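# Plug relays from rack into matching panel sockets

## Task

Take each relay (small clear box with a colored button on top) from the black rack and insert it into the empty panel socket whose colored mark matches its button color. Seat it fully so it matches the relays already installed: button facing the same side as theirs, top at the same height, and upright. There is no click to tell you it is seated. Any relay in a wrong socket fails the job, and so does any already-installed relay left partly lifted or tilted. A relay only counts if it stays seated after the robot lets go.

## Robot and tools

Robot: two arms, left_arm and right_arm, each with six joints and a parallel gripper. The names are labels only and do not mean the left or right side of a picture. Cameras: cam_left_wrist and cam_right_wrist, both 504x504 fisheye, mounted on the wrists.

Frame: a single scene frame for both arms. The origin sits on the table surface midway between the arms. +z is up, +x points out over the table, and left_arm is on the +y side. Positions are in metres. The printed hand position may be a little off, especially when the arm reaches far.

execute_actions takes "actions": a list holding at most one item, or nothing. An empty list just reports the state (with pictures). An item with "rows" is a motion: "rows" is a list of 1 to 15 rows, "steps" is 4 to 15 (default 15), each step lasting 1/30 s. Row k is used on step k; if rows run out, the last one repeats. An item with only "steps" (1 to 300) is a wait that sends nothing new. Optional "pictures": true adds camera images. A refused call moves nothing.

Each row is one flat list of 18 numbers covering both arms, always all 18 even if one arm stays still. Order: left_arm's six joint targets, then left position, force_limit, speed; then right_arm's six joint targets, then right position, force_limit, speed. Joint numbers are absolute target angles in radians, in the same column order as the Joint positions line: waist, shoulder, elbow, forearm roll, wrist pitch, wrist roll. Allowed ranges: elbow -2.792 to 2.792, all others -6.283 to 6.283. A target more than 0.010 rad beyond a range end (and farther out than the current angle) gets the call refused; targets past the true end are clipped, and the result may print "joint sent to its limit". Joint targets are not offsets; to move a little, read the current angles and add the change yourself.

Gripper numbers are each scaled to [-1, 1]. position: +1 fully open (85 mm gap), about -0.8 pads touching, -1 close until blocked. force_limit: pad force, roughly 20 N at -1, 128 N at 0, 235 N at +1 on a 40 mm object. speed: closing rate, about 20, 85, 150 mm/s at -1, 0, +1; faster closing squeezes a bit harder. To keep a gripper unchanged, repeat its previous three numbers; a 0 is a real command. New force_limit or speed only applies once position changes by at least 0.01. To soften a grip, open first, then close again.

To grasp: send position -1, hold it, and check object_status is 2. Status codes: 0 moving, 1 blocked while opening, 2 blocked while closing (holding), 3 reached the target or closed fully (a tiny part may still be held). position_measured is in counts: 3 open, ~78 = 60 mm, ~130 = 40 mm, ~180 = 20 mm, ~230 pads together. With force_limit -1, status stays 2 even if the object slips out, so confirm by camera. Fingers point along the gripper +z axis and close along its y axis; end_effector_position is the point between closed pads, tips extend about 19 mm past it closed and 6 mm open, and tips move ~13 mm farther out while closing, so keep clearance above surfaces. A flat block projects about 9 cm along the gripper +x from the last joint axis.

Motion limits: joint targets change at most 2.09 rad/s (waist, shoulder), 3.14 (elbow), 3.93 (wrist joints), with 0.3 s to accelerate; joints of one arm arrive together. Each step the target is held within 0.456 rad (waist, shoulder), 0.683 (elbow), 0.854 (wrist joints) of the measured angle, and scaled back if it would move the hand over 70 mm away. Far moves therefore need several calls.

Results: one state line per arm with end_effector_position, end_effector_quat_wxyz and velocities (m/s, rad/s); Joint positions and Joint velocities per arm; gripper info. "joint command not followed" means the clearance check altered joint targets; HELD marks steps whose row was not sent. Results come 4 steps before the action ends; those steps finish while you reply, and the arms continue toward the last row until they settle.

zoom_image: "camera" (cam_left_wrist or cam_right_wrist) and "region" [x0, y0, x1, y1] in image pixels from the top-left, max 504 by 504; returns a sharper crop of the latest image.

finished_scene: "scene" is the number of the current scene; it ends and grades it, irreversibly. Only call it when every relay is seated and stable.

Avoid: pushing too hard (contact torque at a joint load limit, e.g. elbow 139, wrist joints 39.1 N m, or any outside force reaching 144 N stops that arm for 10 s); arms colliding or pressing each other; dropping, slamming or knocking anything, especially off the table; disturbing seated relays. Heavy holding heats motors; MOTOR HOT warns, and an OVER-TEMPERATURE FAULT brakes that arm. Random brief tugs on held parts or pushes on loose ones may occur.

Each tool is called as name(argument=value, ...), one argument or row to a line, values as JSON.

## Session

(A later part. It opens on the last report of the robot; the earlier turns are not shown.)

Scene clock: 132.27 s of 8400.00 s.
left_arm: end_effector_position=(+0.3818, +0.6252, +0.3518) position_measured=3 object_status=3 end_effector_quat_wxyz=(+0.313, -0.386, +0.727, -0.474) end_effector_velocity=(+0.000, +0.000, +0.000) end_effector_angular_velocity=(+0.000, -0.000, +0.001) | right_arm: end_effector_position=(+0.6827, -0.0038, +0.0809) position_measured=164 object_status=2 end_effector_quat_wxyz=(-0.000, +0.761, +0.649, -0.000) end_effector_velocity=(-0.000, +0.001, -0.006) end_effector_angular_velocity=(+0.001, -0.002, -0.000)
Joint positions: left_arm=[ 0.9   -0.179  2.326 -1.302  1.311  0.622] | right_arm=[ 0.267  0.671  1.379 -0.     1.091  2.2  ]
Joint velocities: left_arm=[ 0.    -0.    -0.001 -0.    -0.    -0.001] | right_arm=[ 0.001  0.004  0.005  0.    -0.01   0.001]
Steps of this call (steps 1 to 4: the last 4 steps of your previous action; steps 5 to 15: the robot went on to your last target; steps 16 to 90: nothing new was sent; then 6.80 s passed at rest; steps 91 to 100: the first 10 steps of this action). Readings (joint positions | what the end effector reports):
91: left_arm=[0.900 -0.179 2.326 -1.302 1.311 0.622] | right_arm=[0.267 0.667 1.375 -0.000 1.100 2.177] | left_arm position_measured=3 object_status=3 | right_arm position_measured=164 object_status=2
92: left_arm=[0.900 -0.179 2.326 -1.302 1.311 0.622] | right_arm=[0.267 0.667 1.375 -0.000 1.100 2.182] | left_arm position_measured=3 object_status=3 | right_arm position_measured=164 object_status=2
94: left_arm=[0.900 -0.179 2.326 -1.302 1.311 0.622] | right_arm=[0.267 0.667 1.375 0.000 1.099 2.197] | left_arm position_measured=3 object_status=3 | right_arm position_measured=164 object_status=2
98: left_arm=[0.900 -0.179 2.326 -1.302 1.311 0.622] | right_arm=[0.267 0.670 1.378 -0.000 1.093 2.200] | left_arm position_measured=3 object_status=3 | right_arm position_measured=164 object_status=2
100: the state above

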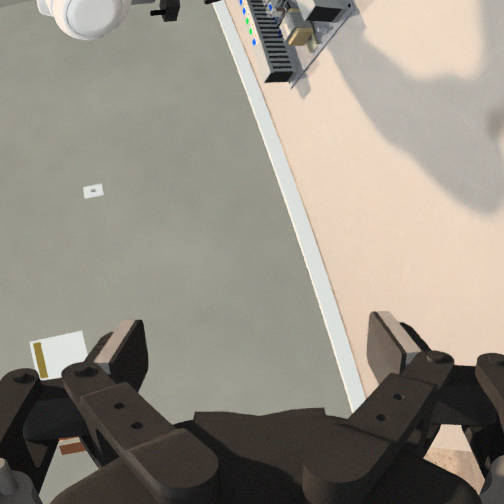

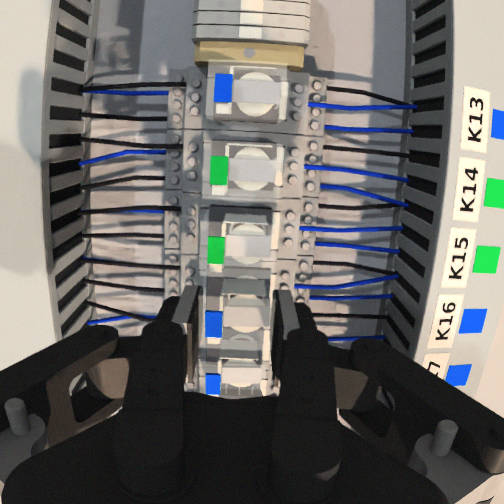

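execute_actions(
  actions=[
    {"rows":[[0.9,-0.179,2.326,-1.302,1.311,0.622,1,0,0,0.2675,0.6717,1.3798,0,1.0901,2.2,-1,-0.5,0],[0.9,-0.179,2.326,-1.302,1.311,0.622,1,0,0,0.2675,0.6722,1.3803,0,1.0891,2.2,-1,-0.5,0],[0.9,-0.179,2.326,-1.302,1.311,0.622,1,0,0,0.2675,0.6727,1.3808,0,1.0881,2.2,-1,-0.5,0],[0.9,-0.179,2.326,-1.302,1.311,0.622,1,0,0,0.2675,0.6732,1.3813,0,1.0871,2.2,-1,-0.5,0],[0.9,-0.179,2.326,-1.302,1.311,0.622,1,0,0,0.2675,0.6737,1.3817,0,1.0862,2.2,-1,-0.5,0]],"steps":12},
  ],
  pictures=true,
)

Scene clock: 132.73 s of 8400.00 s.
left_arm: end_effector_position=(+0.3818, +0.6252, +0.3518) position_measured=3 object_status=3 end_effector_quat_wxyz=(+0.313, -0.386, +0.727, -0.474) end_effector_velocity=(+0.000, +0.000, +0.000) end_effector_angular_velocity=(-0.001, +0.000, +0.000) | right_arm: end_effector_position=(+0.6827, -0.0038, +0.0775) position_measured=164 object_status=2 end_effector_quat_wxyz=(+0.000, +0.761, +0.649, -0.000) end_effector_velocity=(+0.001, -0.000, +0.000) end_effector_angular_velocity=(+0.001, -0.002, -0.000)
Joint positions: left_arm=[ 0.9   -0.179  2.326 -1.302  1.311  0.622] | right_arm=[ 0.267  0.674  1.382 -0.     1.086  2.2  ]
Joint velocities: left_arm=[ 0.     0.    -0.    -0.     0.    -0.001] | right_arm=[-0.    -0.    -0.    -0.    -0.002  0.   ]
Steps of this call (steps 1 to 4: the last 4 steps of your previous action; steps 5 to 6: the robot went on to your last target; steps 7 to 14: the first 8 steps of this action). Readings (joint positions | what the end effector reports):
7: left_arm=[0.900 -0.179 2.326 -1.302 1.311 0.622] | right_arm=[0.267 0.671 1.379 -0.000 1.091 2.200] | left_arm position_measured=3 object_status=3 | right_arm position_measured=164 object_status=2
8: left_arm=[0.900 -0.179 2.326 -1.302 1.311 0.622] | right_arm=[0.267 0.671 1.380 -0.000 1.090 2.200] | left_arm position_measured=3 object_status=3 | right_arm position_measured=164 object_status=2
10: left_arm=[0.900 -0.179 2.326 -1.302 1.311 0.622] | right_arm=[0.267 0.672 1.381 -0.000 1.089 2.200] | left_arm position_measured=3 object_status=3 | right_arm position_measured=164 object_status=2
14: the state above

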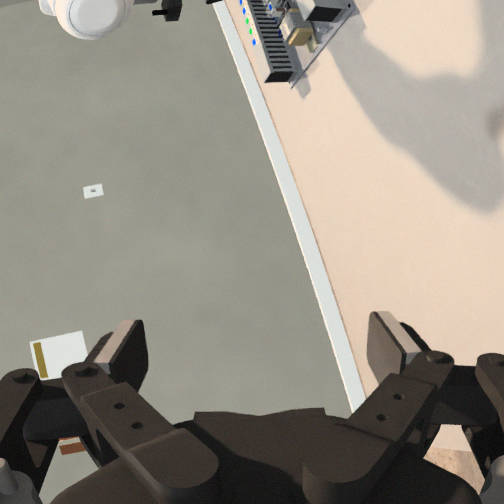

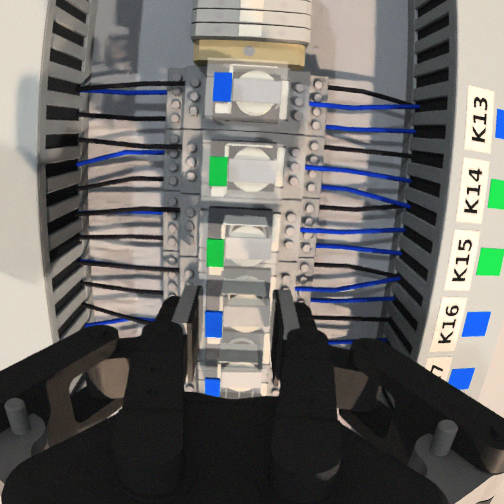

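execute_actions(
  actions=[
    {"rows":[[0.9,-0.179,2.326,-1.302,1.311,0.622,1,0,0,0.2675,0.6737,1.3817,0,1.0862,2.2,0.15,-0.6,0]],"steps":15},
  ],
)

execute_actions(
  actions=[
    {"rows":[[0.9,-0.179,2.326,-1.302,1.311,0.622,1,0,0,0.2675,0.6668,1.375,0,1.0998,2.2,0.15,-0.6,0],[0.9,-0.179,2.326,-1.302,1.311,0.622,1,0,0,0.2675,0.6537,1.3622,0,1.1257,2.2,0.15,-0.6,0],[0.9,-0.179,2.326,-1.302,1.311,0.622,1,0,0,0.2675,0.638,1.3425,0,1.1611,2.2,0.15,-0.6,0]],"steps":13},
  ],
  pictures=true,
)

Scene clock: 133.37 s of 8400.00 s.
left_arm: end_effector_position=(+0.3818, +0.6252, +0.3518) position_measured=3 object_status=3 end_effector_quat_wxyz=(+0.313, -0.386, +0.727, -0.474) end_effector_velocity=(-0.000, +0.001, -0.000) end_effector_angular_velocity=(+0.000, +0.000, +0.002) | right_arm: end_effector_position=(+0.6827, -0.0038, +0.0775) position_measured=112 object_status=0 end_effector_quat_wxyz=(+0.000, +0.761, +0.649, -0.000) end_effector_velocity=(-0.000, +0.001, -0.001) end_effector_angular_velocity=(+0.000, +0.001, +0.000)
Joint positions: left_arm=[ 0.9   -0.179  2.326 -1.302  1.311  0.622] | right_arm=[ 0.267  0.674  1.382 -0.     1.086  2.2  ]
Joint velocities: left_arm=[ 0.001  0.    -0.     0.    -0.001 -0.   ] | right_arm=[ 0.001  0.001 -0.     0.     0.    -0.   ]
Steps of this call (steps 1 to 4: the last 4 steps of your previous action; steps 5 to 8: the robot went on to your last target; steps 9 to 19: the first 11 steps of this action). Readings (joint positions | what the end effector reports):
9: left_arm=[0.900 -0.179 2.326 -1.302 1.311 0.622] | right_arm=[0.267 0.674 1.382 -0.000 1.086 2.200] | left_arm position_measured=3 object_status=3 | right_arm position_measured=164 object_status=0
10: left_arm=[0.900 -0.179 2.326 -1.302 1.311 0.622] | right_arm=[0.267 0.674 1.382 -0.000 1.086 2.200] | left_arm position_measured=3 object_status=3 | right_arm position_measured=164 object_status=0
12: left_arm=[0.900 -0.179 2.326 -1.302 1.311 0.622] | right_arm=[0.267 0.674 1.382 -0.000 1.086 2.200] | left_arm position_measured=3 object_status=3 | right_arm position_measured=155 object_status=0
16: left_arm=[0.900 -0.179 2.326 -1.302 1.311 0.622] | right_arm=[0.267 0.674 1.382 -0.000 1.086 2.200] | left_arm position_measured=3 object_status=3 | right_arm position_measured=126 object_status=0
19: the state above

Scene clock: 133.80 s of 8400.00 s.
left_arm: end_effector_position=(+0.3818, +0.6252, +0.3518) position_measured=3 object_status=3 end_effector_quat_wxyz=(+0.313, -0.386, +0.727, -0.474) end_effector_velocity=(-0.000, +0.001, +0.000) end_effector_angular_velocity=(+0.000, -0.001, +0.001) | right_arm: end_effector_position=(+0.6831, -0.0036, +0.1287) position_measured=110 object_status=3 end_effector_quat_wxyz=(+0.000, +0.761, +0.649, +0.000) end_effector_velocity=(-0.001, -0.000, +0.000) end_effector_angular_velocity=(-0.001, +0.003, -0.000)
Joint positions: left_arm=[ 0.9   -0.179  2.326 -1.302  1.311  0.622] | right_arm=[0.267 0.638 1.343 0.    1.161 2.2  ]
Joint velocities: left_arm=[ 0.001 -0.    -0.     0.     0.    -0.   ] | right_arm=[-0.    -0.    -0.001  0.     0.003 -0.   ]
Steps of this call (steps 1 to 4: the last 4 steps of your previous action; steps 5 to 13: the first 9 steps of this action). Readings (joint positions | what the end effector reports):
5: left_arm=[0.900 -0.179 2.326 -1.302 1.311 0.622] | right_arm=[0.267 0.674 1.382 -0.000 1.086 2.200] | left_arm position_measured=3 object_status=3 | right_arm position_measured=110 object_status=0
6: left_arm=[0.900 -0.179 2.326 -1.302 1.311 0.622] | right_arm=[0.267 0.672 1.379 -0.000 1.091 2.200] | left_arm position_measured=3 object_status=3 | right_arm position_measured=110 object_status=0
8: left_arm=[0.900 -0.179 2.326 -1.302 1.311 0.622] | right_arm=[0.267 0.655 1.362 -0.000 1.125 2.200] | left_arm position_measured=3 object_status=3 | right_arm position_measured=110 object_status=0
12: left_arm=[0.900 -0.179 2.326 -1.302 1.311 0.622] | right_arm=[0.267 0.638 1.343 0.000 1.161 2.200] | left_arm position_measured=3 object_status=3 | right_arm position_measured=110 object_status=3
13: the state above

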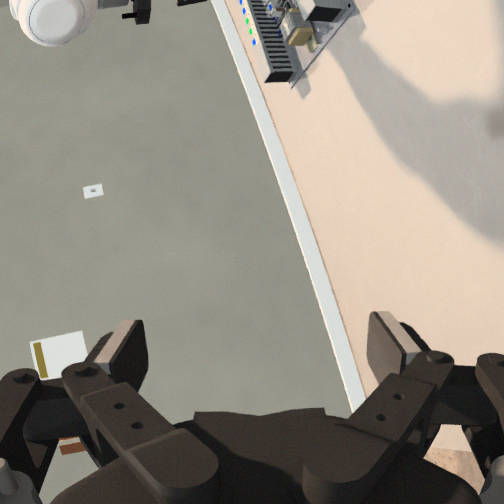

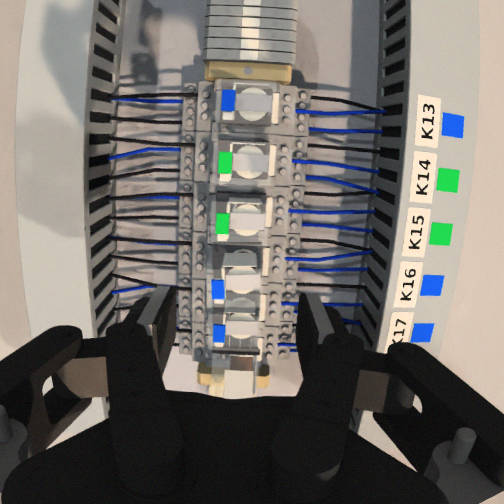

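zoom_image(
  camera="cam_right_wrist",
  region=[170,190,310,400],
)

Region (170, 190, 310, 400) of cam_right_wrist's 504x504 image, scaled by 2.400, with more detail than that image has.

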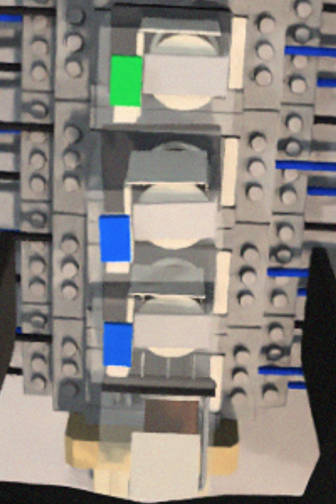

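execute_actions(
  actions=[
    {"rows":[[0.9,-0.179,2.326,-1.302,1.311,0.622,1,0,0,0.2667,0.640,1.3392,0,1.1624,2.2,-1,-0.6,1]],"steps":12},
  ],
)

execute_actions(
  actions=[
    {"rows":[[0.9,-0.179,2.326,-1.302,1.311,0.622,1,0,0,0.2667,0.6557,1.3589,0,1.127,2.2,-1,-0.6,1],[0.9,-0.179,2.326,-1.302,1.311,0.622,1,0,0,0.2667,0.6557,1.3589,0,1.127,2.2,-1,-0.6,1],[0.9,-0.179,2.326,-1.302,1.311,0.622,1,0,0,0.2667,0.6608,1.3639,0,1.1169,2.2,-1,-0.6,1],[0.9,-0.179,2.326,-1.302,1.311,0.622,1,0,0,0.2667,0.6608,1.3639,0,1.1169,2.2,-1,-0.6,1],[0.9,-0.179,2.326,-1.302,1.311,0.622,1,0,0,0.2667,0.6613,1.3644,0,1.1159,2.2,-1,-0.6,1],[0.9,-0.179,2.326,-1.302,1.311,0.622,1,0,0,0.2667,0.6618,1.3649,0,1.1149,2.2,-1,-0.6,1],[0.9,-0.179,2.326,-1.302,1.311,0.622,1,0,0,0.2667,0.6623,1.3654,0,1.1139,2.2,-1,-0.6,1],[0.9,-0.179,2.326,-1.302,1.311,0.622,1,0,0,0.2667,0.6628,1.3659,0,1.1129,2.2,-1,-0.6,1],[0.9,-0.179,2.326,-1.302,1.311,0.622,1,0,0,0.2667,0.6633,1.3664,0,1.1119,2.2,-1,-0.6,1],[0.9,-0.179,2.326,-1.302,1.311,0.622,1,0,0,0.2667,0.6638,1.3668,0,1.111,2.2,-1,-0.6,1],[0.9,-0.179,2.326,-1.302,1.311,0.622,1,0,0,0.2667,0.6643,1.3673,0,1.11,2.2,-1,-0.6,1]],"steps":15},
  ],
  pictures=true,
)

Scene clock: 134.50 s of 8400.00 s.
left_arm: end_effector_position=(+0.3818, +0.6252, +0.3518) position_measured=3 object_status=3 end_effector_quat_wxyz=(+0.313, -0.386, +0.727, -0.474) end_effector_velocity=(+0.000, -0.000, +0.000) end_effector_angular_velocity=(+0.001, -0.000, -0.001) | right_arm: end_effector_position=(+0.6846, -0.0036, +0.1286) position_measured=177 object_status=0 end_effector_quat_wxyz=(-0.000, +0.761, +0.649, +0.000) end_effector_velocity=(+0.000, -0.000, -0.001) end_effector_angular_velocity=(-0.000, +0.001, -0.000)
Joint positions: left_arm=[ 0.9   -0.179  2.326 -1.302  1.311  0.622] | right_arm=[0.267 0.64  1.339 0.    1.162 2.2  ]
Joint velocities: left_arm=[-0.001 -0.    -0.001  0.    -0.001  0.   ] | right_arm=[-0.     0.001 -0.     0.    -0.     0.   ]
Steps of this call (steps 1 to 4: the last 4 steps of your previous action; steps 5 to 13: the robot went on to your last target; steps 14 to 21: the first 8 steps of this action). Readings (joint positions | what the end effector reports):
14: left_arm=[0.900 -0.179 2.326 -1.302 1.311 0.622] | right_arm=[0.267 0.638 1.342 0.000 1.161 2.200] | left_arm position_measured=3 object_status=3 | right_arm position_measured=110 object_status=0
15: left_arm=[0.900 -0.179 2.326 -1.302 1.311 0.622] | right_arm=[0.267 0.639 1.341 0.000 1.162 2.200] | left_arm position_measured=3 object_status=3 | right_arm position_measured=111 object_status=0
17: left_arm=[0.900 -0.179 2.326 -1.302 1.311 0.622] | right_arm=[0.267 0.640 1.339 0.000 1.162 2.200] | left_arm position_measured=3 object_status=3 | right_arm position_measured=127 object_status=0
21: the state above

Scene clock: 135.00 s of 8400.00 s.
left_arm: end_effector_position=(+0.3818, +0.6252, +0.3518) position_measured=3 object_status=3 end_effector_quat_wxyz=(+0.313, -0.386, +0.727, -0.474) end_effector_velocity=(+0.000, -0.000, +0.000) end_effector_angular_velocity=(-0.000, -0.000, -0.001) | right_arm: end_effector_position=(+0.6843, -0.0038, +0.0940) position_measured=231 object_status=3 end_effector_quat_wxyz=(+0.000, +0.761, +0.649, -0.000) end_effector_velocity=(+0.000, -0.000, -0.020) end_effector_angular_velocity=(+0.000, -0.000, -0.001)
Joint positions: left_arm=[ 0.9   -0.179  2.326 -1.302  1.311  0.622] | right_arm=[ 0.267  0.663  1.367 -0.     1.112  2.2  ]
Joint velocities: left_arm=[-0.001 -0.    -0.001 -0.     0.    -0.001] | right_arm=[-0.001  0.015  0.014  0.    -0.029  0.   ]
Steps of this call (steps 1 to 4: the last 4 steps of your previous action; steps 5 to 15: the first 11 steps of this action). Readings (joint positions | what the end effector reports):
5: left_arm=[0.900 -0.179 2.326 -1.302 1.311 0.622] | right_arm=[0.267 0.640 1.339 0.000 1.162 2.200] | left_arm position_measured=3 object_status=3 | right_arm position_measured=231 object_status=0
6: left_arm=[0.900 -0.179 2.326 -1.302 1.311 0.622] | right_arm=[0.267 0.643 1.342 0.000 1.156 2.200] | left_arm position_measured=3 object_status=3 | right_arm position_measured=231 object_status=0
8: left_arm=[0.900 -0.179 2.326 -1.302 1.311 0.622] | right_arm=[0.267 0.657 1.360 -0.000 1.127 2.200] | left_arm position_measured=3 object_status=3 | right_arm position_measured=231 object_status=0
12: left_arm=[0.900 -0.179 2.326 -1.302 1.311 0.622] | right_arm=[0.267 0.662 1.365 -0.000 1.115 2.200] | left_arm position_measured=3 object_status=3 | right_arm position_measured=231 object_status=3
15: the state above

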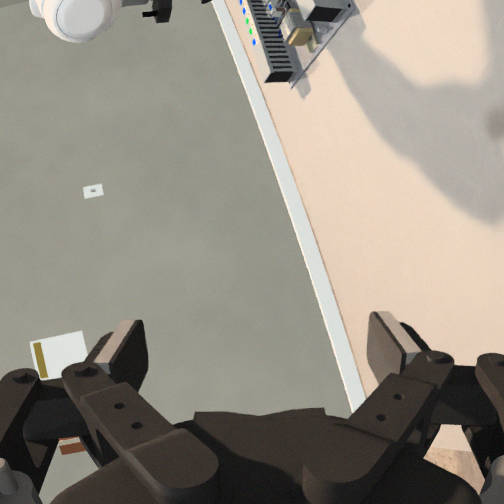

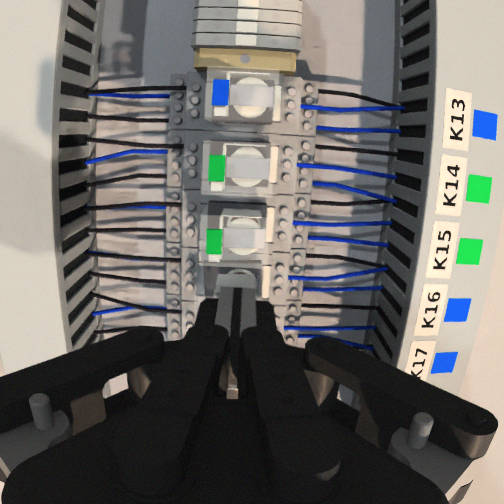

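Go to z≈.089.

execute_actions(
  actions=[
    {"rows":[[0.9,-0.179,2.326,-1.302,1.311,0.622,1,0,0,0.2667,0.6647,1.3677,0,1.1092,2.2,-1,-0.6,1],[0.9,-0.179,2.326,-1.302,1.311,0.622,1,0,0,0.2667,0.6651,1.3681,0,1.1084,2.2,-1,-0.6,1],[0.9,-0.179,2.326,-1.302,1.311,0.622,1,0,0,0.2667,0.6655,1.3685,0,1.1076,2.2,-1,-0.6,1],[0.9,-0.179,2.326,-1.302,1.311,0.622,1,0,0,0.2667,0.6659,1.3689,0,1.1068,2.2,-1,-0.6,1],[0.9,-0.179,2.326,-1.302,1.311,0.622,1,0,0,0.2667,0.6663,1.3693,0,1.106,2.2,-1,-0.6,1],[0.9,-0.179,2.326,-1.302,1.311,0.622,1,0,0,0.2667,0.6667,1.3697,0,1.1052,2.2,-1,-0.6,1],[0.9,-0.179,2.326,-1.302,1.311,0.622,1,0,0,0.2667,0.6672,1.3701,0,1.1043,2.2,-1,-0.6,1]],"steps":13},
  ],
)

Scene clock: 135.53 s of 8400.00 s.
left_arm: end_effector_position=(+0.3818, +0.6252, +0.3518) position_measured=3 object_status=3 end_effector_quat_wxyz=(+0.313, -0.386, +0.727, -0.474) end_effector_velocity=(+0.000, -0.001, -0.000) end_effector_angular_velocity=(+0.000, -0.000, -0.002) | right_arm: end_effector_position=(+0.6847, -0.0036, +0.0902) position_measured=231 object_status=3 end_effector_quat_wxyz=(+0.000, +0.761, +0.649, +0.001) end_effector_velocity=(-0.001, +0.000, -0.004) end_effector_angular_velocity=(-0.000, +0.000, +0.001)
Joint positions: left_arm=[ 0.9   -0.179  2.326 -1.302  1.311  0.622] | right_arm=[0.267 0.666 1.369 0.    1.104 2.2  ]
Joint velocities: left_arm=[-0.002 -0.     0.     0.    -0.     0.   ] | right_arm=[ 0.001  0.001  0.005  0.    -0.006  0.   ]
Steps of this call (steps 1 to 4: the last 4 steps of your previous action; steps 5 to 7: the robot went on to your last target; steps 8 to 16: the first 9 steps of this action). Readings (joint positions | what the end effector reports):
8: left_arm=[0.900 -0.179 2.326 -1.302 1.311 0.622] | right_arm=[0.267 0.664 1.367 -0.000 1.110 2.200] | left_arm position_measured=3 object_status=3 | right_arm position_measured=231 object_status=3
9: left_arm=[0.900 -0.179 2.326 -1.302 1.311 0.622] | right_arm=[0.267 0.664 1.367 0.000 1.109 2.200] | left_arm position_measured=3 object_status=3 | right_arm position_measured=231 object_status=3
11: left_arm=[0.900 -0.179 2.326 -1.302 1.311 0.622] | right_arm=[0.267 0.665 1.368 0.000 1.108 2.200] | left_arm position_measured=3 object_status=3 | right_arm position_measured=231 object_status=3
15: left_arm=[0.900 -0.179 2.326 -1.302 1.311 0.622] | right_arm=[0.267 0.666 1.369 0.000 1.105 2.200] | left_arm position_measured=3 object_status=3 | right_arm position_measured=231 object_status=3
16: the state above

execute_actions(
  actions=[
    {"rows":[[0.9,-0.179,2.326,-1.302,1.311,0.622,1,0,0,0.2667,0.6675,1.3704,0,1.1037,2.2,-1,-0.6,1],[0.9,-0.179,2.326,-1.302,1.311,0.622,1,0,0,0.2667,0.6678,1.3707,0,1.1031,2.2,-1,-0.6,1],[0.9,-0.179,2.326,-1.302,1.311,0.622,1,0,0,0.2667,0.6681,1.371,0,1.1025,2.2,-1,-0.6,1],[0.9,-0.179,2.326,-1.302,1.311,0.622,1,0,0,0.2667,0.6684,1.3713,0,1.1019,2.2,-1,-0.6,1]],"steps":10},
  ],
)

Scene clock: 145.83 s of 8400.00 s.
left_arm: end_effector_position=(+0.3818, +0.6252, +0.3518) position_measured=3 object_status=3 end_effector_quat_wxyz=(+0.313, -0.386, +0.727, -0.474) end_effector_velocity=(+0.000, -0.000, -0.000) end_effector_angular_velocity=(-0.001, +0.000, -0.000) | right_arm: end_effector_position=(+0.6862, -0.0029, +0.0923) position_measured=231 object_status=3 end_effector_quat_wxyz=(+0.001, +0.761, +0.649, +0.003) end_effector_velocity=(+0.000, -0.001, +0.000) end_effector_angular_velocity=(+0.001, -0.000, -0.001)
Joint positions: left_arm=[ 0.9   -0.179  2.326 -1.302  1.311  0.622] | right_arm=[ 0.267  0.665  1.367 -0.     1.104  2.2  ]
Joint velocities: left_arm=[-0.001 -0.     0.     0.    -0.    -0.001] | right_arm=[-0.001 -0.001 -0.     0.     0.     0.   ]
FORCE FAULT: contact force on the right arm reached its limit, and that arm stopped for 10 seconds. The contact can be on any part of that arm, not only on its tool. That arm's remaining commands of this call were not run. That arm holds still and accepts commands again. Move the arm away from the contact; if what it grips holds it there, let go first. Pushing or pulling that hard again can fault the arm again.
Kept back: nothing.
The stop of the right arm began at step 9 of this call (marked STOPPED below). From that step on that arm followed nothing that you had sent. 10 of its steps, steps kept back included, did not run and will not run. The other arm was sent all steps of this action in this call, none kept back. Nothing is kept back now, and the robot has no last target.
Steps of this call (steps 1 to 4: the last 4 steps of your previous action; steps 5 to 8: the robot went on to your last target; steps 9 to 14: the first 6 steps of this action; steps 15 to 18: the last 4 steps of this action, not kept back; steps 19 to 309: the stop continued). Readings (joint positions | what the end effector reports):
1: left_arm=[0.900 -0.179 2.326 -1.302 1.311 0.622] | right_arm=[0.267 0.666 1.370 0.000 1.104 2.200] | left_arm position_measured=3 object_status=3 | right_arm position_measured=231 object_status=3
2: left_arm=[0.900 -0.179 2.326 -1.302 1.311 0.622] | right_arm=[0.267 0.666 1.370 0.000 1.104 2.200] | left_arm position_measured=3 object_status=3 | right_arm position_measured=231 object_status=3
4: left_arm=[0.900 -0.179 2.326 -1.302 1.311 0.622] | right_arm=[0.267 0.666 1.370 0.000 1.104 2.200] | left_arm position_measured=3 object_status=3 | right_arm position_measured=231 object_status=3
8: left_arm=[0.900 -0.179 2.326 -1.302 1.311 0.622] | right_arm=[0.267 0.666 1.369 -0.000 1.104 2.200] | left_arm position_measured=3 object_status=3 | right_arm position_measured=231 object_status=3
9: left_arm=[0.900 -0.179 2.326 -1.302 1.311 0.622] | right_arm=[0.267 0.666 1.367 -0.000 1.104 2.200] | left_arm position_measured=3 object_status=3 | right_arm position_measured=231 object_status=3 STOPPED (the right arm)
309: the state above

Stalled. Lift and look.

execute_actions(
  actions=[
    {"rows":[[0.9,-0.179,2.326,-1.302,1.311,0.622,1,0,0,0.2675,0.6537,1.3622,0,1.1257,2.2,-1,-0.6,1],[0.9,-0.179,2.326,-1.302,1.311,0.622,1,0,0,0.2675,0.6537,1.3622,0,1.1257,2.2,-1,-0.6,1],[0.9,-0.179,2.326,-1.302,1.311,0.622,1,0,0,0.2675,0.6537,1.3622,0,1.1257,2.2,-1,-0.6,1],[0.9,-0.179,2.326,-1.302,1.311,0.622,1,0,0,0.2675,0.638,1.3425,0,1.1611,2.2,0.15,-0.6,1]],"steps":15},
  ],
)

execute_actions(
  actions=[],
)

zoom_image(
  camera="cam_right_wrist",
  region=[160,130,320,400],
)

Scene clock: 146.40 s of 8400.00 s.
left_arm: end_effector_position=(+0.3818, +0.6252, +0.3518) position_measured=3 object_status=3 end_effector_quat_wxyz=(+0.313, -0.386, +0.727, -0.474) end_effector_velocity=(-0.000, +0.000, -0.000) end_effector_angular_velocity=(-0.001, +0.000, +0.001) | right_arm: end_effector_position=(+0.6831, -0.0036, +0.1289) position_measured=164 object_status=0 end_effector_quat_wxyz=(-0.000, +0.761, +0.649, +0.000) end_effector_velocity=(-0.000, -0.000, -0.001) end_effector_angular_velocity=(-0.003, +0.001, +0.001)
Joint positions: left_arm=[ 0.9   -0.179  2.326 -1.302  1.311  0.622] | right_arm=[0.268 0.638 1.343 0.    1.161 2.2  ]
Joint velocities: left_arm=[ 0.002  0.     0.001 -0.     0.    -0.   ] | right_arm=[ 0.     0.001  0.    -0.002  0.001  0.   ]
Steps of this call (steps 1 to 6: nothing new was sent; steps 7 to 17: the first 11 steps of this action). Readings (joint positions | what the end effector reports):
7: left_arm=[0.900 -0.179 2.326 -1.302 1.311 0.622] | right_arm=[0.267 0.665 1.367 -0.000 1.104 2.200] | left_arm position_measured=3 object_status=3 | right_arm position_measured=231 object_status=3
8: left_arm=[0.900 -0.179 2.326 -1.302 1.311 0.622] | right_arm=[0.267 0.662 1.366 -0.000 1.111 2.200] | left_arm position_measured=3 object_status=3 | right_arm position_measured=231 object_status=3
10: left_arm=[0.900 -0.179 2.326 -1.302 1.311 0.622] | right_arm=[0.267 0.654 1.362 -0.000 1.125 2.200] | left_arm position_measured=3 object_status=3 | right_arm position_measured=231 object_status=0
14: left_arm=[0.900 -0.179 2.326 -1.302 1.311 0.622] | right_arm=[0.268 0.638 1.342 0.000 1.160 2.200] | left_arm position_measured=3 object_status=3 | right_arm position_measured=202 object_status=0
17: the state above

Scene clock: 146.53 s of 8400.00 s.
left_arm: end_effector_position=(+0.3818, +0.6252, +0.3518) position_measured=3 object_status=3 end_effector_quat_wxyz=(+0.313, -0.386, +0.727, -0.474) end_effector_velocity=(+0.000, -0.000, +0.000) end_effector_angular_velocity=(-0.000, -0.001, -0.001) | right_arm: end_effector_position=(+0.6831, -0.0036, +0.1289) position_measured=118 object_status=0 end_effector_quat_wxyz=(+0.000, +0.761, +0.649, +0.000) end_effector_velocity=(+0.000, -0.001, -0.001) end_effector_angular_velocity=(-0.002, +0.001, -0.000)
Joint positions: left_arm=[ 0.9   -0.179  2.326 -1.302  1.311  0.622] | right_arm=[0.268 0.638 1.343 0.    1.161 2.2  ]
Joint velocities: left_arm=[-0.     0.    -0.    -0.     0.001  0.   ] | right_arm=[-0.001  0.002 -0.    -0.001  0.    -0.   ]
Kept back: nothing.
Steps of this call (steps 1 to 4: the last 4 steps of your previous action). Readings (joint positions | what the end effector reports):
1: left_arm=[0.900 -0.179 2.326 -1.302 1.311 0.622] | right_arm=[0.268 0.638 1.343 0.000 1.161 2.200] | left_arm position_measured=3 object_status=3 | right_arm position_measured=151 object_status=0
2: left_arm=[0.900 -0.179 2.326 -1.302 1.311 0.622] | right_arm=[0.268 0.638 1.343 0.000 1.161 2.200] | left_arm position_measured=3 object_status=3 | right_arm position_measured=138 object_status=0
4: the state above

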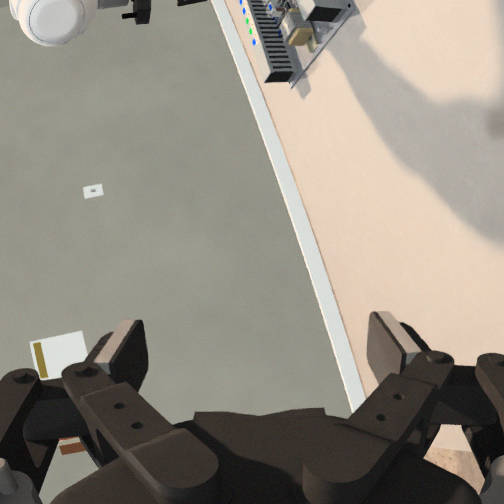

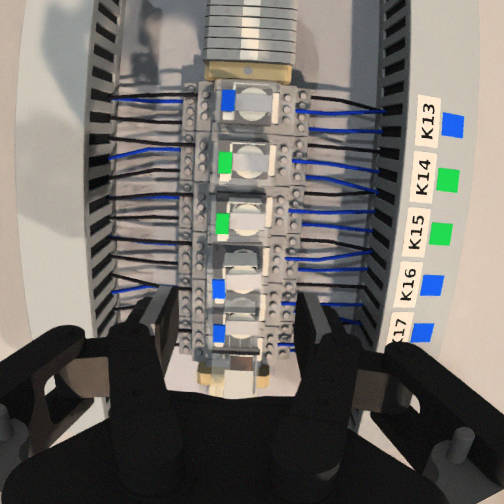

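Region (160, 130, 320, 400) of cam_right_wrist's 504x504 image, scaled by 1.867, with more detail than that image has; it fills the left 299 columns of this view, and the rest is white.

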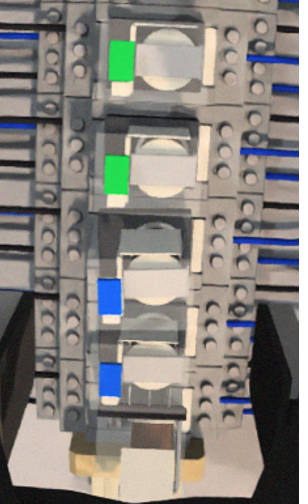

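execute_actions(
  actions=[
    {"rows":[[0.9,-0.179,2.326,-1.302,1.311,0.622,1,0,0,0.2675,0.6668,1.375,0,1.0998,2.2,0.15,-0.6,1]],"steps":13},
  ],
  pictures=true,
)

zoom_image(
  camera="cam_right_wrist",
  region=[150,180,340,420],
)

Scene clock: 147.47 s of 8400.00 s.
left_arm: end_effector_position=(+0.3818, +0.6252, +0.3518) position_measured=3 object_status=3 end_effector_quat_wxyz=(+0.313, -0.386, +0.727, -0.474) end_effector_velocity=(-0.000, +0.001, -0.000) end_effector_angular_velocity=(+0.001, -0.000, +0.001) | right_arm: end_effector_position=(+0.6829, -0.0037, +0.0866) position_measured=110 object_status=3 end_effector_quat_wxyz=(-0.000, +0.761, +0.649, -0.000) end_effector_velocity=(-0.001, +0.001, +0.003) end_effector_angular_velocity=(+0.002, -0.003, +0.000)
Joint positions: left_arm=[ 0.9   -0.179  2.326 -1.302  1.311  0.622] | right_arm=[ 0.268  0.667  1.375 -0.     1.1    2.2  ]
Joint velocities: left_arm=[ 0.001  0.     0.     0.    -0.     0.001] | right_arm=[ 0.001 -0.004  0.002  0.001 -0.001 -0.   ]
Steps of this call (steps 1 to 15: the robot went on to your last target; steps 16 to 19: nothing new was sent; steps 20 to 28: the first 9 steps of this action). Readings (joint positions | what the end effector reports):
20: left_arm=[0.900 -0.179 2.326 -1.302 1.311 0.622] | right_arm=[0.268 0.638 1.343 -0.000 1.161 2.200] | left_arm position_measured=3 object_status=3 | right_arm position_measured=110 object_status=3
21: left_arm=[0.900 -0.179 2.326 -1.302 1.311 0.622] | right_arm=[0.268 0.641 1.346 -0.000 1.155 2.200] | left_arm position_measured=3 object_status=3 | right_arm position_measured=110 object_status=3
23: left_arm=[0.900 -0.179 2.326 -1.302 1.311 0.622] | right_arm=[0.268 0.661 1.369 -0.000 1.113 2.200] | left_arm position_measured=3 object_status=3 | right_arm position_measured=110 object_status=3
27: left_arm=[0.900 -0.179 2.326 -1.302 1.311 0.622] | right_arm=[0.268 0.667 1.375 -0.000 1.100 2.200] | left_arm position_measured=3 object_status=3 | right_arm position_measured=110 object_status=3
28: the state above

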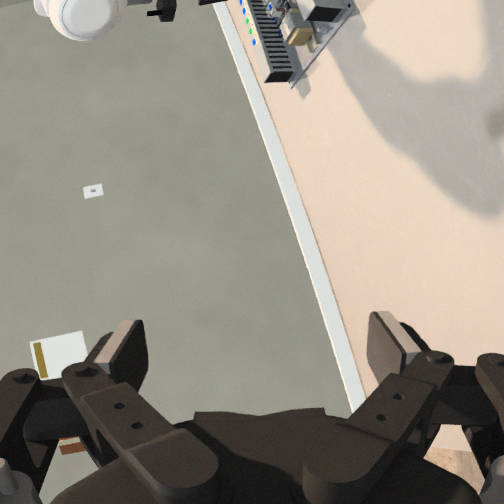

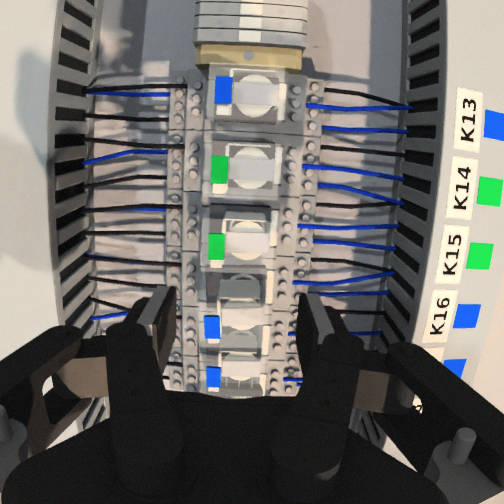

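Region (150, 180, 340, 420) of cam_right_wrist's 504x504 image, scaled by 2.100, with more detail than that image has; it fills the left 399 columns of this view, and the rest is white.

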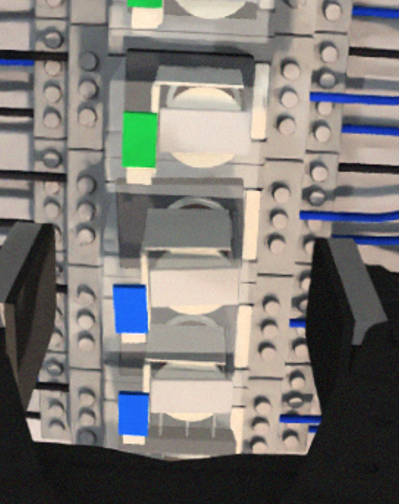

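execute_actions(
  actions=[
    {"rows":[[0.9,-0.179,2.326,-1.302,1.311,0.622,1,0,0,0.2654,0.6653,1.3774,0,1.0989,2.2,0.15,-0.6,1],[0.9,-0.179,2.326,-1.302,1.311,0.622,1,0,0,0.2654,0.6653,1.3774,0,1.0989,2.2,0.15,-0.6,1],[0.9,-0.179,2.326,-1.302,1.311,0.622,1,0,0,0.2654,0.6722,1.3841,0,1.0853,2.2,0.15,-0.6,1],[0.9,-0.179,2.326,-1.302,1.311,0.622,1,0,0,0.2654,0.6722,1.3841,0,1.0853,2.2,0.15,-0.6,1],[0.9,-0.179,2.326,-1.302,1.311,0.622,1,0,0,0.2654,0.6722,1.3841,0,1.0853,2.2,0.15,-0.6,1],[0.9,-0.179,2.326,-1.302,1.311,0.622,1,0,0,0.2654,0.6722,1.3841,0,1.0853,2.2,0.15,-0.6,1],[0.9,-0.179,2.326,-1.302,1.311,0.622,1,0,0,0.2654,0.6722,1.3841,0,1.0853,2.2,-1,-0.5,0]],"steps":15},
  ],
)

execute_actions(
  actions=[
    {"rows":[[0.9,-0.179,2.326,-1.302,1.311,0.622,1,0,0,0.2654,0.6722,1.3841,0,1.0853,2.2,-1,-0.5,0]],"steps":10},
  ],
  pictures=true,
)

Scene clock: 148.47 s of 8400.00 s.
left_arm: end_effector_position=(+0.3818, +0.6252, +0.3518) position_measured=3 object_status=3 end_effector_quat_wxyz=(+0.313, -0.386, +0.727, -0.474) end_effector_velocity=(+0.000, +0.000, +0.000) end_effector_angular_velocity=(+0.001, -0.000, +0.000) | right_arm: end_effector_position=(+0.6827, -0.0059, +0.0778) position_measured=126 object_status=0 end_effector_quat_wxyz=(-0.000, +0.761, +0.648, +0.000) end_effector_velocity=(-0.000, +0.000, -0.000) end_effector_angular_velocity=(-0.001, -0.000, +0.001)
Joint positions: left_arm=[ 0.9   -0.179  2.326 -1.302  1.311  0.622] | right_arm=[0.265 0.672 1.384 0.    1.085 2.2  ]
Joint velocities: left_arm=[ 0.     0.    -0.    -0.    -0.     0.001] | right_arm=[ 0.001  0.001 -0.    -0.001  0.    -0.   ]
Steps of this call (steps 1 to 4: the last 4 steps of your previous action; steps 5 to 15: the robot went on to your last target; steps 16 to 19: nothing new was sent; steps 20 to 30: the first 11 steps of this action). Readings (joint positions | what the end effector reports):
20: left_arm=[0.900 -0.179 2.326 -1.302 1.311 0.622] | right_arm=[0.267 0.667 1.375 0.000 1.100 2.200] | left_arm position_measured=3 object_status=3 | right_arm position_measured=110 object_status=3
21: left_arm=[0.900 -0.179 2.326 -1.302 1.311 0.622] | right_arm=[0.267 0.666 1.376 0.000 1.099 2.200] | left_arm position_measured=3 object_status=3 | right_arm position_measured=110 object_status=3
23: left_arm=[0.900 -0.179 2.326 -1.302 1.311 0.622] | right_arm=[0.266 0.667 1.380 0.000 1.093 2.200] | left_arm position_measured=3 object_status=3 | right_arm position_measured=110 object_status=3
27: left_arm=[0.900 -0.179 2.326 -1.302 1.311 0.622] | right_arm=[0.265 0.672 1.384 0.000 1.085 2.200] | left_arm position_measured=3 object_status=3 | right_arm position_measured=110 object_status=0
30: the state above

Scene clock: 148.80 s of 8400.00 s.
left_arm: end_effector_position=(+0.3818, +0.6252, +0.3518) position_measured=3 object_status=3 end_effector_quat_wxyz=(+0.313, -0.386, +0.727, -0.474) end_effector_velocity=(-0.000, +0.000, -0.000) end_effector_angular_velocity=(-0.000, +0.000, +0.001) | right_arm: end_effector_position=(+0.6827, -0.0059, +0.0777) position_measured=165 object_status=0 end_effector_quat_wxyz=(+0.000, +0.761, +0.648, +0.000) end_effector_velocity=(+0.000, -0.001, -0.001) end_effector_angular_velocity=(-0.001, +0.001, -0.001)
Joint positions: left_arm=[ 0.9   -0.179  2.326 -1.302  1.311  0.622] | right_arm=[0.265 0.672 1.384 0.    1.085 2.2  ]
Joint velocities: left_arm=[ 0.001 -0.001  0.001 -0.    -0.    -0.   ] | right_arm=[-0.001  0.001  0.    -0.    -0.     0.   ]
Steps of this call (steps 1 to 4: the last 4 steps of your previous action; steps 5 to 10: the first 6 steps of this action). Readings (joint positions | what the end effector reports):
5: left_arm=[0.900 -0.179 2.326 -1.302 1.311 0.622] | right_arm=[0.265 0.672 1.384 0.000 1.085 2.200] | left_arm position_measured=3 object_status=3 | right_arm position_measured=163 object_status=0
6: left_arm=[0.900 -0.179 2.326 -1.302 1.311 0.622] | right_arm=[0.265 0.672 1.384 0.000 1.085 2.200] | left_arm position_measured=3 object_status=3 | right_arm position_measured=165 object_status=0
8: left_arm=[0.900 -0.179 2.326 -1.302 1.311 0.622] | right_arm=[0.265 0.672 1.384 0.000 1.085 2.200] | left_arm position_measured=3 object_status=3 | right_arm position_measured=165 object_status=0
10: the state above

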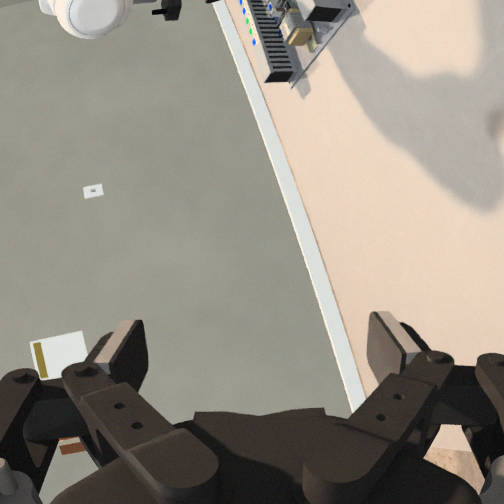

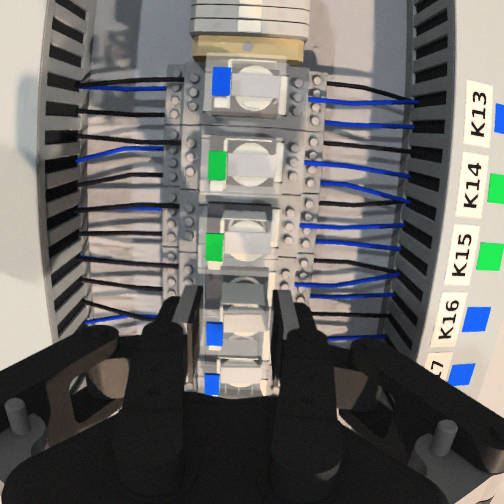

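execute_actions(
  actions=[
    {"rows":[[0.9,-0.179,2.326,-1.302,1.311,0.622,1,0,0,0.2654,0.6707,1.3827,0,1.0882,2.2,-1,-0.5,0],[0.9,-0.179,2.326,-1.302,1.311,0.622,1,0,0,0.2654,0.6692,1.3813,0,1.0911,2.2,-1,-0.5,0],[0.9,-0.179,2.326,-1.302,1.311,0.622,1,0,0,0.2654,0.667,1.379,0,1.0956,2.2,-1,-0.5,0],[0.9,-0.179,2.326,-1.302,1.311,0.622,1,0,0,0.2654,0.663,1.375,0,1.1036,2.2,-1,-0.5,0],[0.9,-0.179,2.326,-1.302,1.311,0.622,1,0,0,0.2654,0.655,1.367,0,1.1196,2.2,-1,-0.5,0],[0.9,-0.179,2.326,-1.302,1.311,0.622,1,0,0,0.2654,0.6105,1.3098,0,1.2213,2.2,-1,-0.5,0]],"steps":14},
  ],
  pictures=true,
)

Scene clock: 149.37 s of 8400.00 s.
left_arm: end_effector_position=(+0.3818, +0.6252, +0.3518) position_measured=3 object_status=3 end_effector_quat_wxyz=(+0.313, -0.386, +0.727, -0.474) end_effector_velocity=(+0.000, +0.000, +0.000) end_effector_angular_velocity=(+0.001, -0.000, +0.000) | right_arm: end_effector_position=(+0.6837, -0.0054, +0.1630) position_measured=165 object_status=2 end_effector_quat_wxyz=(+0.000, +0.761, +0.648, +0.001) end_effector_velocity=(-0.015, -0.008, +0.327) end_effector_angular_velocity=(+0.002, -0.004, -0.001)
Joint positions: left_arm=[ 0.9   -0.179  2.326 -1.302  1.311  0.622] | right_arm=[0.265 0.615 1.316 0.    1.209 2.2  ]
Joint velocities: left_arm=[ 0.    -0.    -0.     0.    -0.001  0.001] | right_arm=[-0.001 -0.22  -0.255 -0.     0.471 -0.   ]
Steps of this call (steps 1 to 4: the last 4 steps of your previous action; steps 5 to 7: the robot went on to your last target; steps 8 to 17: the first 10 steps of this action). Readings (joint positions | what the end effector reports):
8: left_arm=[0.900 -0.179 2.326 -1.302 1.311 0.622] | right_arm=[0.265 0.672 1.384 -0.000 1.085 2.200] | left_arm position_measured=3 object_status=3 | right_arm position_measured=165 object_status=2
9: left_arm=[0.900 -0.179 2.326 -1.302 1.311 0.622] | right_arm=[0.265 0.672 1.383 -0.000 1.086 2.200] | left_arm position_measured=3 object_status=3 | right_arm position_measured=165 object_status=2
11: left_arm=[0.900 -0.179 2.326 -1.302 1.311 0.622] | right_arm=[0.265 0.669 1.380 -0.000 1.092 2.200] | left_arm position_measured=3 object_status=3 | right_arm position_measured=165 object_status=2
15: left_arm=[0.900 -0.179 2.326 -1.302 1.311 0.622] | right_arm=[0.265 0.639 1.346 -0.000 1.158 2.200] | left_arm position_measured=3 object_status=3 | right_arm position_measured=165 object_status=2
17: the state above

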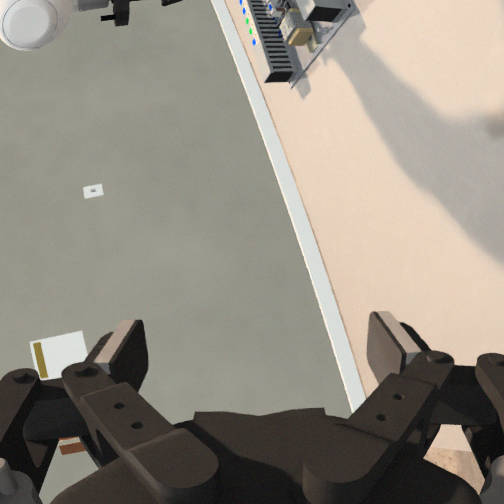

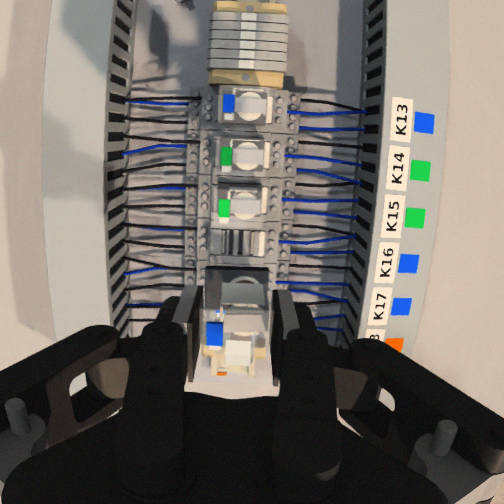

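execute_actions(
  actions=[],
)

zoom_image(
  camera="cam_right_wrist",
  region=[185,180,305,300],
)

Scene clock: 149.50 s of 8400.00 s.
left_arm: end_effector_position=(+0.3818, +0.6252, +0.3518) position_measured=3 object_status=3 end_effector_quat_wxyz=(+0.313, -0.386, +0.727, -0.474) end_effector_velocity=(-0.000, -0.000, -0.000) end_effector_angular_velocity=(-0.002, +0.001, +0.000) | right_arm: end_effector_position=(+0.6827, -0.0059, +0.1700) position_measured=165 object_status=2 end_effector_quat_wxyz=(+0.000, +0.761, +0.648, +0.000) end_effector_velocity=(+0.001, +0.001, +0.003) end_effector_angular_velocity=(+0.001, -0.003, +0.001)
Joint positions: left_arm=[ 0.9   -0.179  2.326 -1.302  1.311  0.622] | right_arm=[0.265 0.61  1.31  0.    1.221 2.2  ]
Joint velocities: left_arm=[ 0.    -0.     0.001  0.     0.001 -0.001] | right_arm=[ 0.    -0.001 -0.004 -0.001  0.001  0.   ]
Kept back: nothing.
Steps of this call (steps 1 to 4: the last 4 steps of your previous action). Readings (joint positions | what the end effector reports):
1: left_arm=[0.900 -0.179 2.326 -1.302 1.311 0.622] | right_arm=[0.265 0.610 1.310 0.000 1.219 2.200] | left_arm position_measured=3 object_status=3 | right_arm position_measured=165 object_status=2
2: left_arm=[0.900 -0.179 2.326 -1.302 1.311 0.622] | right_arm=[0.265 0.610 1.310 0.000 1.221 2.200] | left_arm position_measured=3 object_status=3 | right_arm position_measured=165 object_status=2
4: the state above

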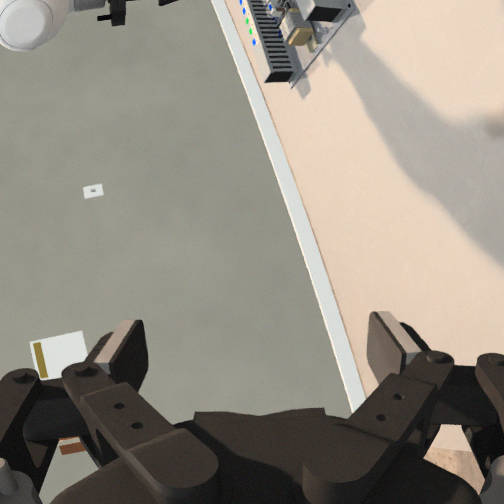

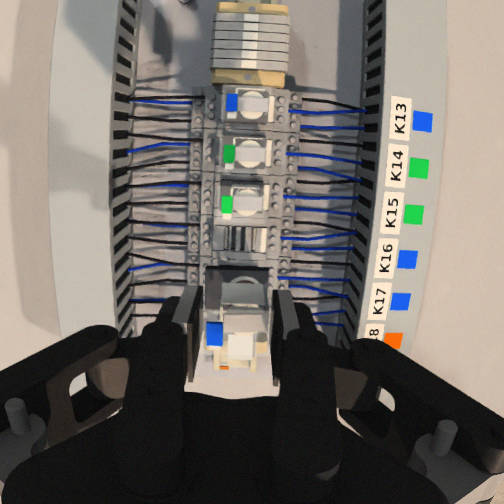

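Region (185, 180, 305, 300) of cam_right_wrist's 504x504 image, scaled by 4.200, with more detail than that image has.

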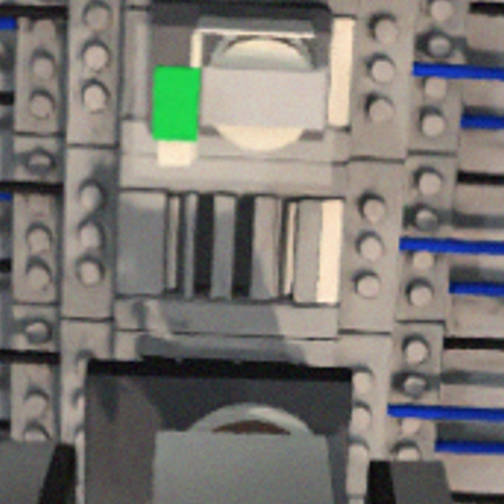

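execute_actions(
  actions=[
    {"rows":[[0.9,-0.179,2.326,-1.302,1.311,0.622,1,0,0,0.12,0.50,1.485,0,1.1566,2.215,-1,-0.5,0],[0.9,-0.179,2.326,-1.302,1.311,0.622,1,0,0,0.12,0.50,1.485,0,1.1566,2.215,-1,-0.5,0],[0.9,-0.179,2.326,-1.302,1.311,0.622,1,0,0,0.05,0.44,1.575,0,1.1266,2.22,-1,-0.5,0],[0.9,-0.179,2.326,-1.302,1.311,0.622,1,0,0,0.05,0.44,1.575,0,1.1266,2.22,-1,-0.5,0],[0.9,-0.179,2.326,-1.302,1.311,0.622,1,0,0,-0.0098,0.4036,1.6385,0,1.0995,2.226,-1,-0.5,0]],"steps":15},
  ],
)

execute_actions(
  actions=[
    {"rows":[[0.9,-0.179,2.326,-1.302,1.311,0.622,1,0,0,-0.0098,0.4036,1.6385,0,1.0995,2.226,-1,-0.5,0],[0.9,-0.179,2.326,-1.302,1.311,0.622,1,0,0,-0.0098,0.4036,1.6385,0,1.0995,2.226,-1,-0.5,0],[0.9,-0.179,2.326,-1.302,1.311,0.622,1,0,0,-0.0098,0.4036,1.6385,0,1.0995,2.226,-1,-0.5,0],[0.9,-0.179,2.326,-1.302,1.311,0.622,1,0,0,-0.0098,0.4745,1.705,0,0.9621,2.226,-1,-0.5,0]],"steps":15},
  ],
  pictures=true,
)

Scene clock: 150.30 s of 8400.00 s.
left_arm: end_effector_position=(+0.3818, +0.6252, +0.3518) position_measured=3 object_status=3 end_effector_quat_wxyz=(+0.313, -0.386, +0.727, -0.474) end_effector_velocity=(+0.000, -0.000, +0.000) end_effector_angular_velocity=(-0.000, -0.000, -0.001) | right_arm: end_effector_position=(+0.6635, -0.1694, +0.1719) position_measured=165 object_status=2 end_effector_quat_wxyz=(-0.000, +0.819, +0.574, -0.000) end_effector_velocity=(-0.131, -0.529, -0.005) end_effector_angular_velocity=(+0.001, -0.003, -0.645)
Joint positions: left_arm=[ 0.9   -0.179  2.326 -1.302  1.311  0.622] | right_arm=[ 0.093  0.481  1.517 -0.     1.145  2.216]
Joint velocities: left_arm=[-0.001 -0.    -0.001  0.     0.001 -0.001] | right_arm=[-0.589 -0.44   0.697  0.    -0.261  0.056]
Steps of this call (steps 1 to 13: the robot went on to your last target; steps 14 to 24: the first 11 steps of this action). Readings (joint positions | what the end effector reports):
14: left_arm=[0.900 -0.179 2.326 -1.302 1.311 0.622] | right_arm=[0.265 0.610 1.310 0.000 1.221 2.200] | left_arm position_measured=3 object_status=3 | right_arm position_measured=165 object_status=2
15: left_arm=[0.900 -0.179 2.326 -1.302 1.311 0.622] | right_arm=[0.262 0.608 1.314 0.000 1.220 2.200] | left_arm position_measured=3 object_status=3 | right_arm position_measured=165 object_status=2
17: left_arm=[0.900 -0.179 2.326 -1.302 1.311 0.622] | right_arm=[0.232 0.586 1.351 0.000 1.207 2.203] | left_arm position_measured=3 object_status=3 | right_arm position_measured=165 object_status=2
21: left_arm=[0.900 -0.179 2.326 -1.302 1.311 0.622] | right_arm=[0.152 0.525 1.446 -0.000 1.172 2.210] | left_arm position_measured=3 object_status=3 | right_arm position_measured=165 object_status=2
24: the state above

Scene clock: 150.80 s of 8400.00 s.
left_arm: end_effector_position=(+0.3818, +0.6252, +0.3518) position_measured=3 object_status=3 end_effector_quat_wxyz=(+0.313, -0.386, +0.727, -0.474) end_effector_velocity=(+0.000, -0.001, +0.000) end_effector_angular_velocity=(-0.001, -0.000, -0.003) | right_arm: end_effector_position=(+0.6342, -0.2579, +0.0850) position_measured=165 object_status=2 end_effector_quat_wxyz=(-0.000, +0.850, +0.527, -0.000) end_effector_velocity=(+0.009, +0.001, +0.001) end_effector_angular_velocity=(+0.006, -0.032, -0.000)
Joint positions: left_arm=[ 0.9   -0.179  2.326 -1.302  1.311  0.622] | right_arm=[-0.01   0.475  1.705 -0.     0.963  2.226]
Joint velocities: left_arm=[-0.002 -0.    -0.    -0.     0.001 -0.001] | right_arm=[-0.    -0.001  0.    -0.001 -0.031  0.   ]
Steps of this call (steps 1 to 4: the last 4 steps of your previous action; steps 5 to 15: the first 11 steps of this action). Readings (joint positions | what the end effector reports):
5: left_arm=[0.900 -0.179 2.326 -1.302 1.311 0.622] | right_arm=[0.000 0.411 1.627 -0.000 1.104 2.225] | left_arm position_measured=3 object_status=3 | right_arm position_measured=165 object_status=2
6: left_arm=[0.900 -0.179 2.326 -1.302 1.311 0.622] | right_arm=[-0.008 0.405 1.636 -0.000 1.101 2.226] | left_arm position_measured=3 object_status=3 | right_arm position_measured=165 object_status=2
8: left_arm=[0.900 -0.179 2.326 -1.302 1.311 0.622] | right_arm=[-0.010 0.404 1.638 -0.000 1.099 2.226] | left_arm position_measured=3 object_status=3 | right_arm position_measured=165 object_status=2
12: left_arm=[0.900 -0.179 2.326 -1.302 1.311 0.622] | right_arm=[-0.010 0.453 1.686 -0.000 1.004 2.226] | left_arm position_measured=3 object_status=3 | right_arm position_measured=165 object_status=2
15: the state above

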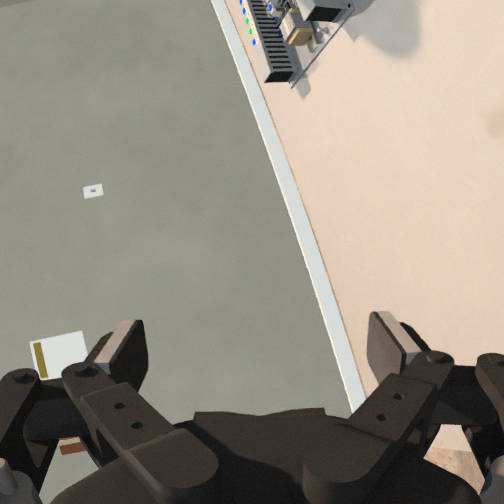

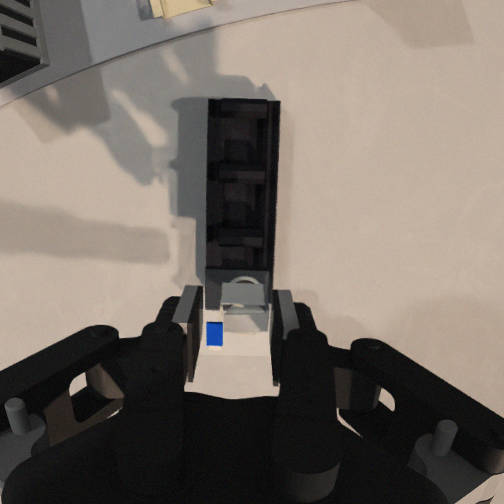

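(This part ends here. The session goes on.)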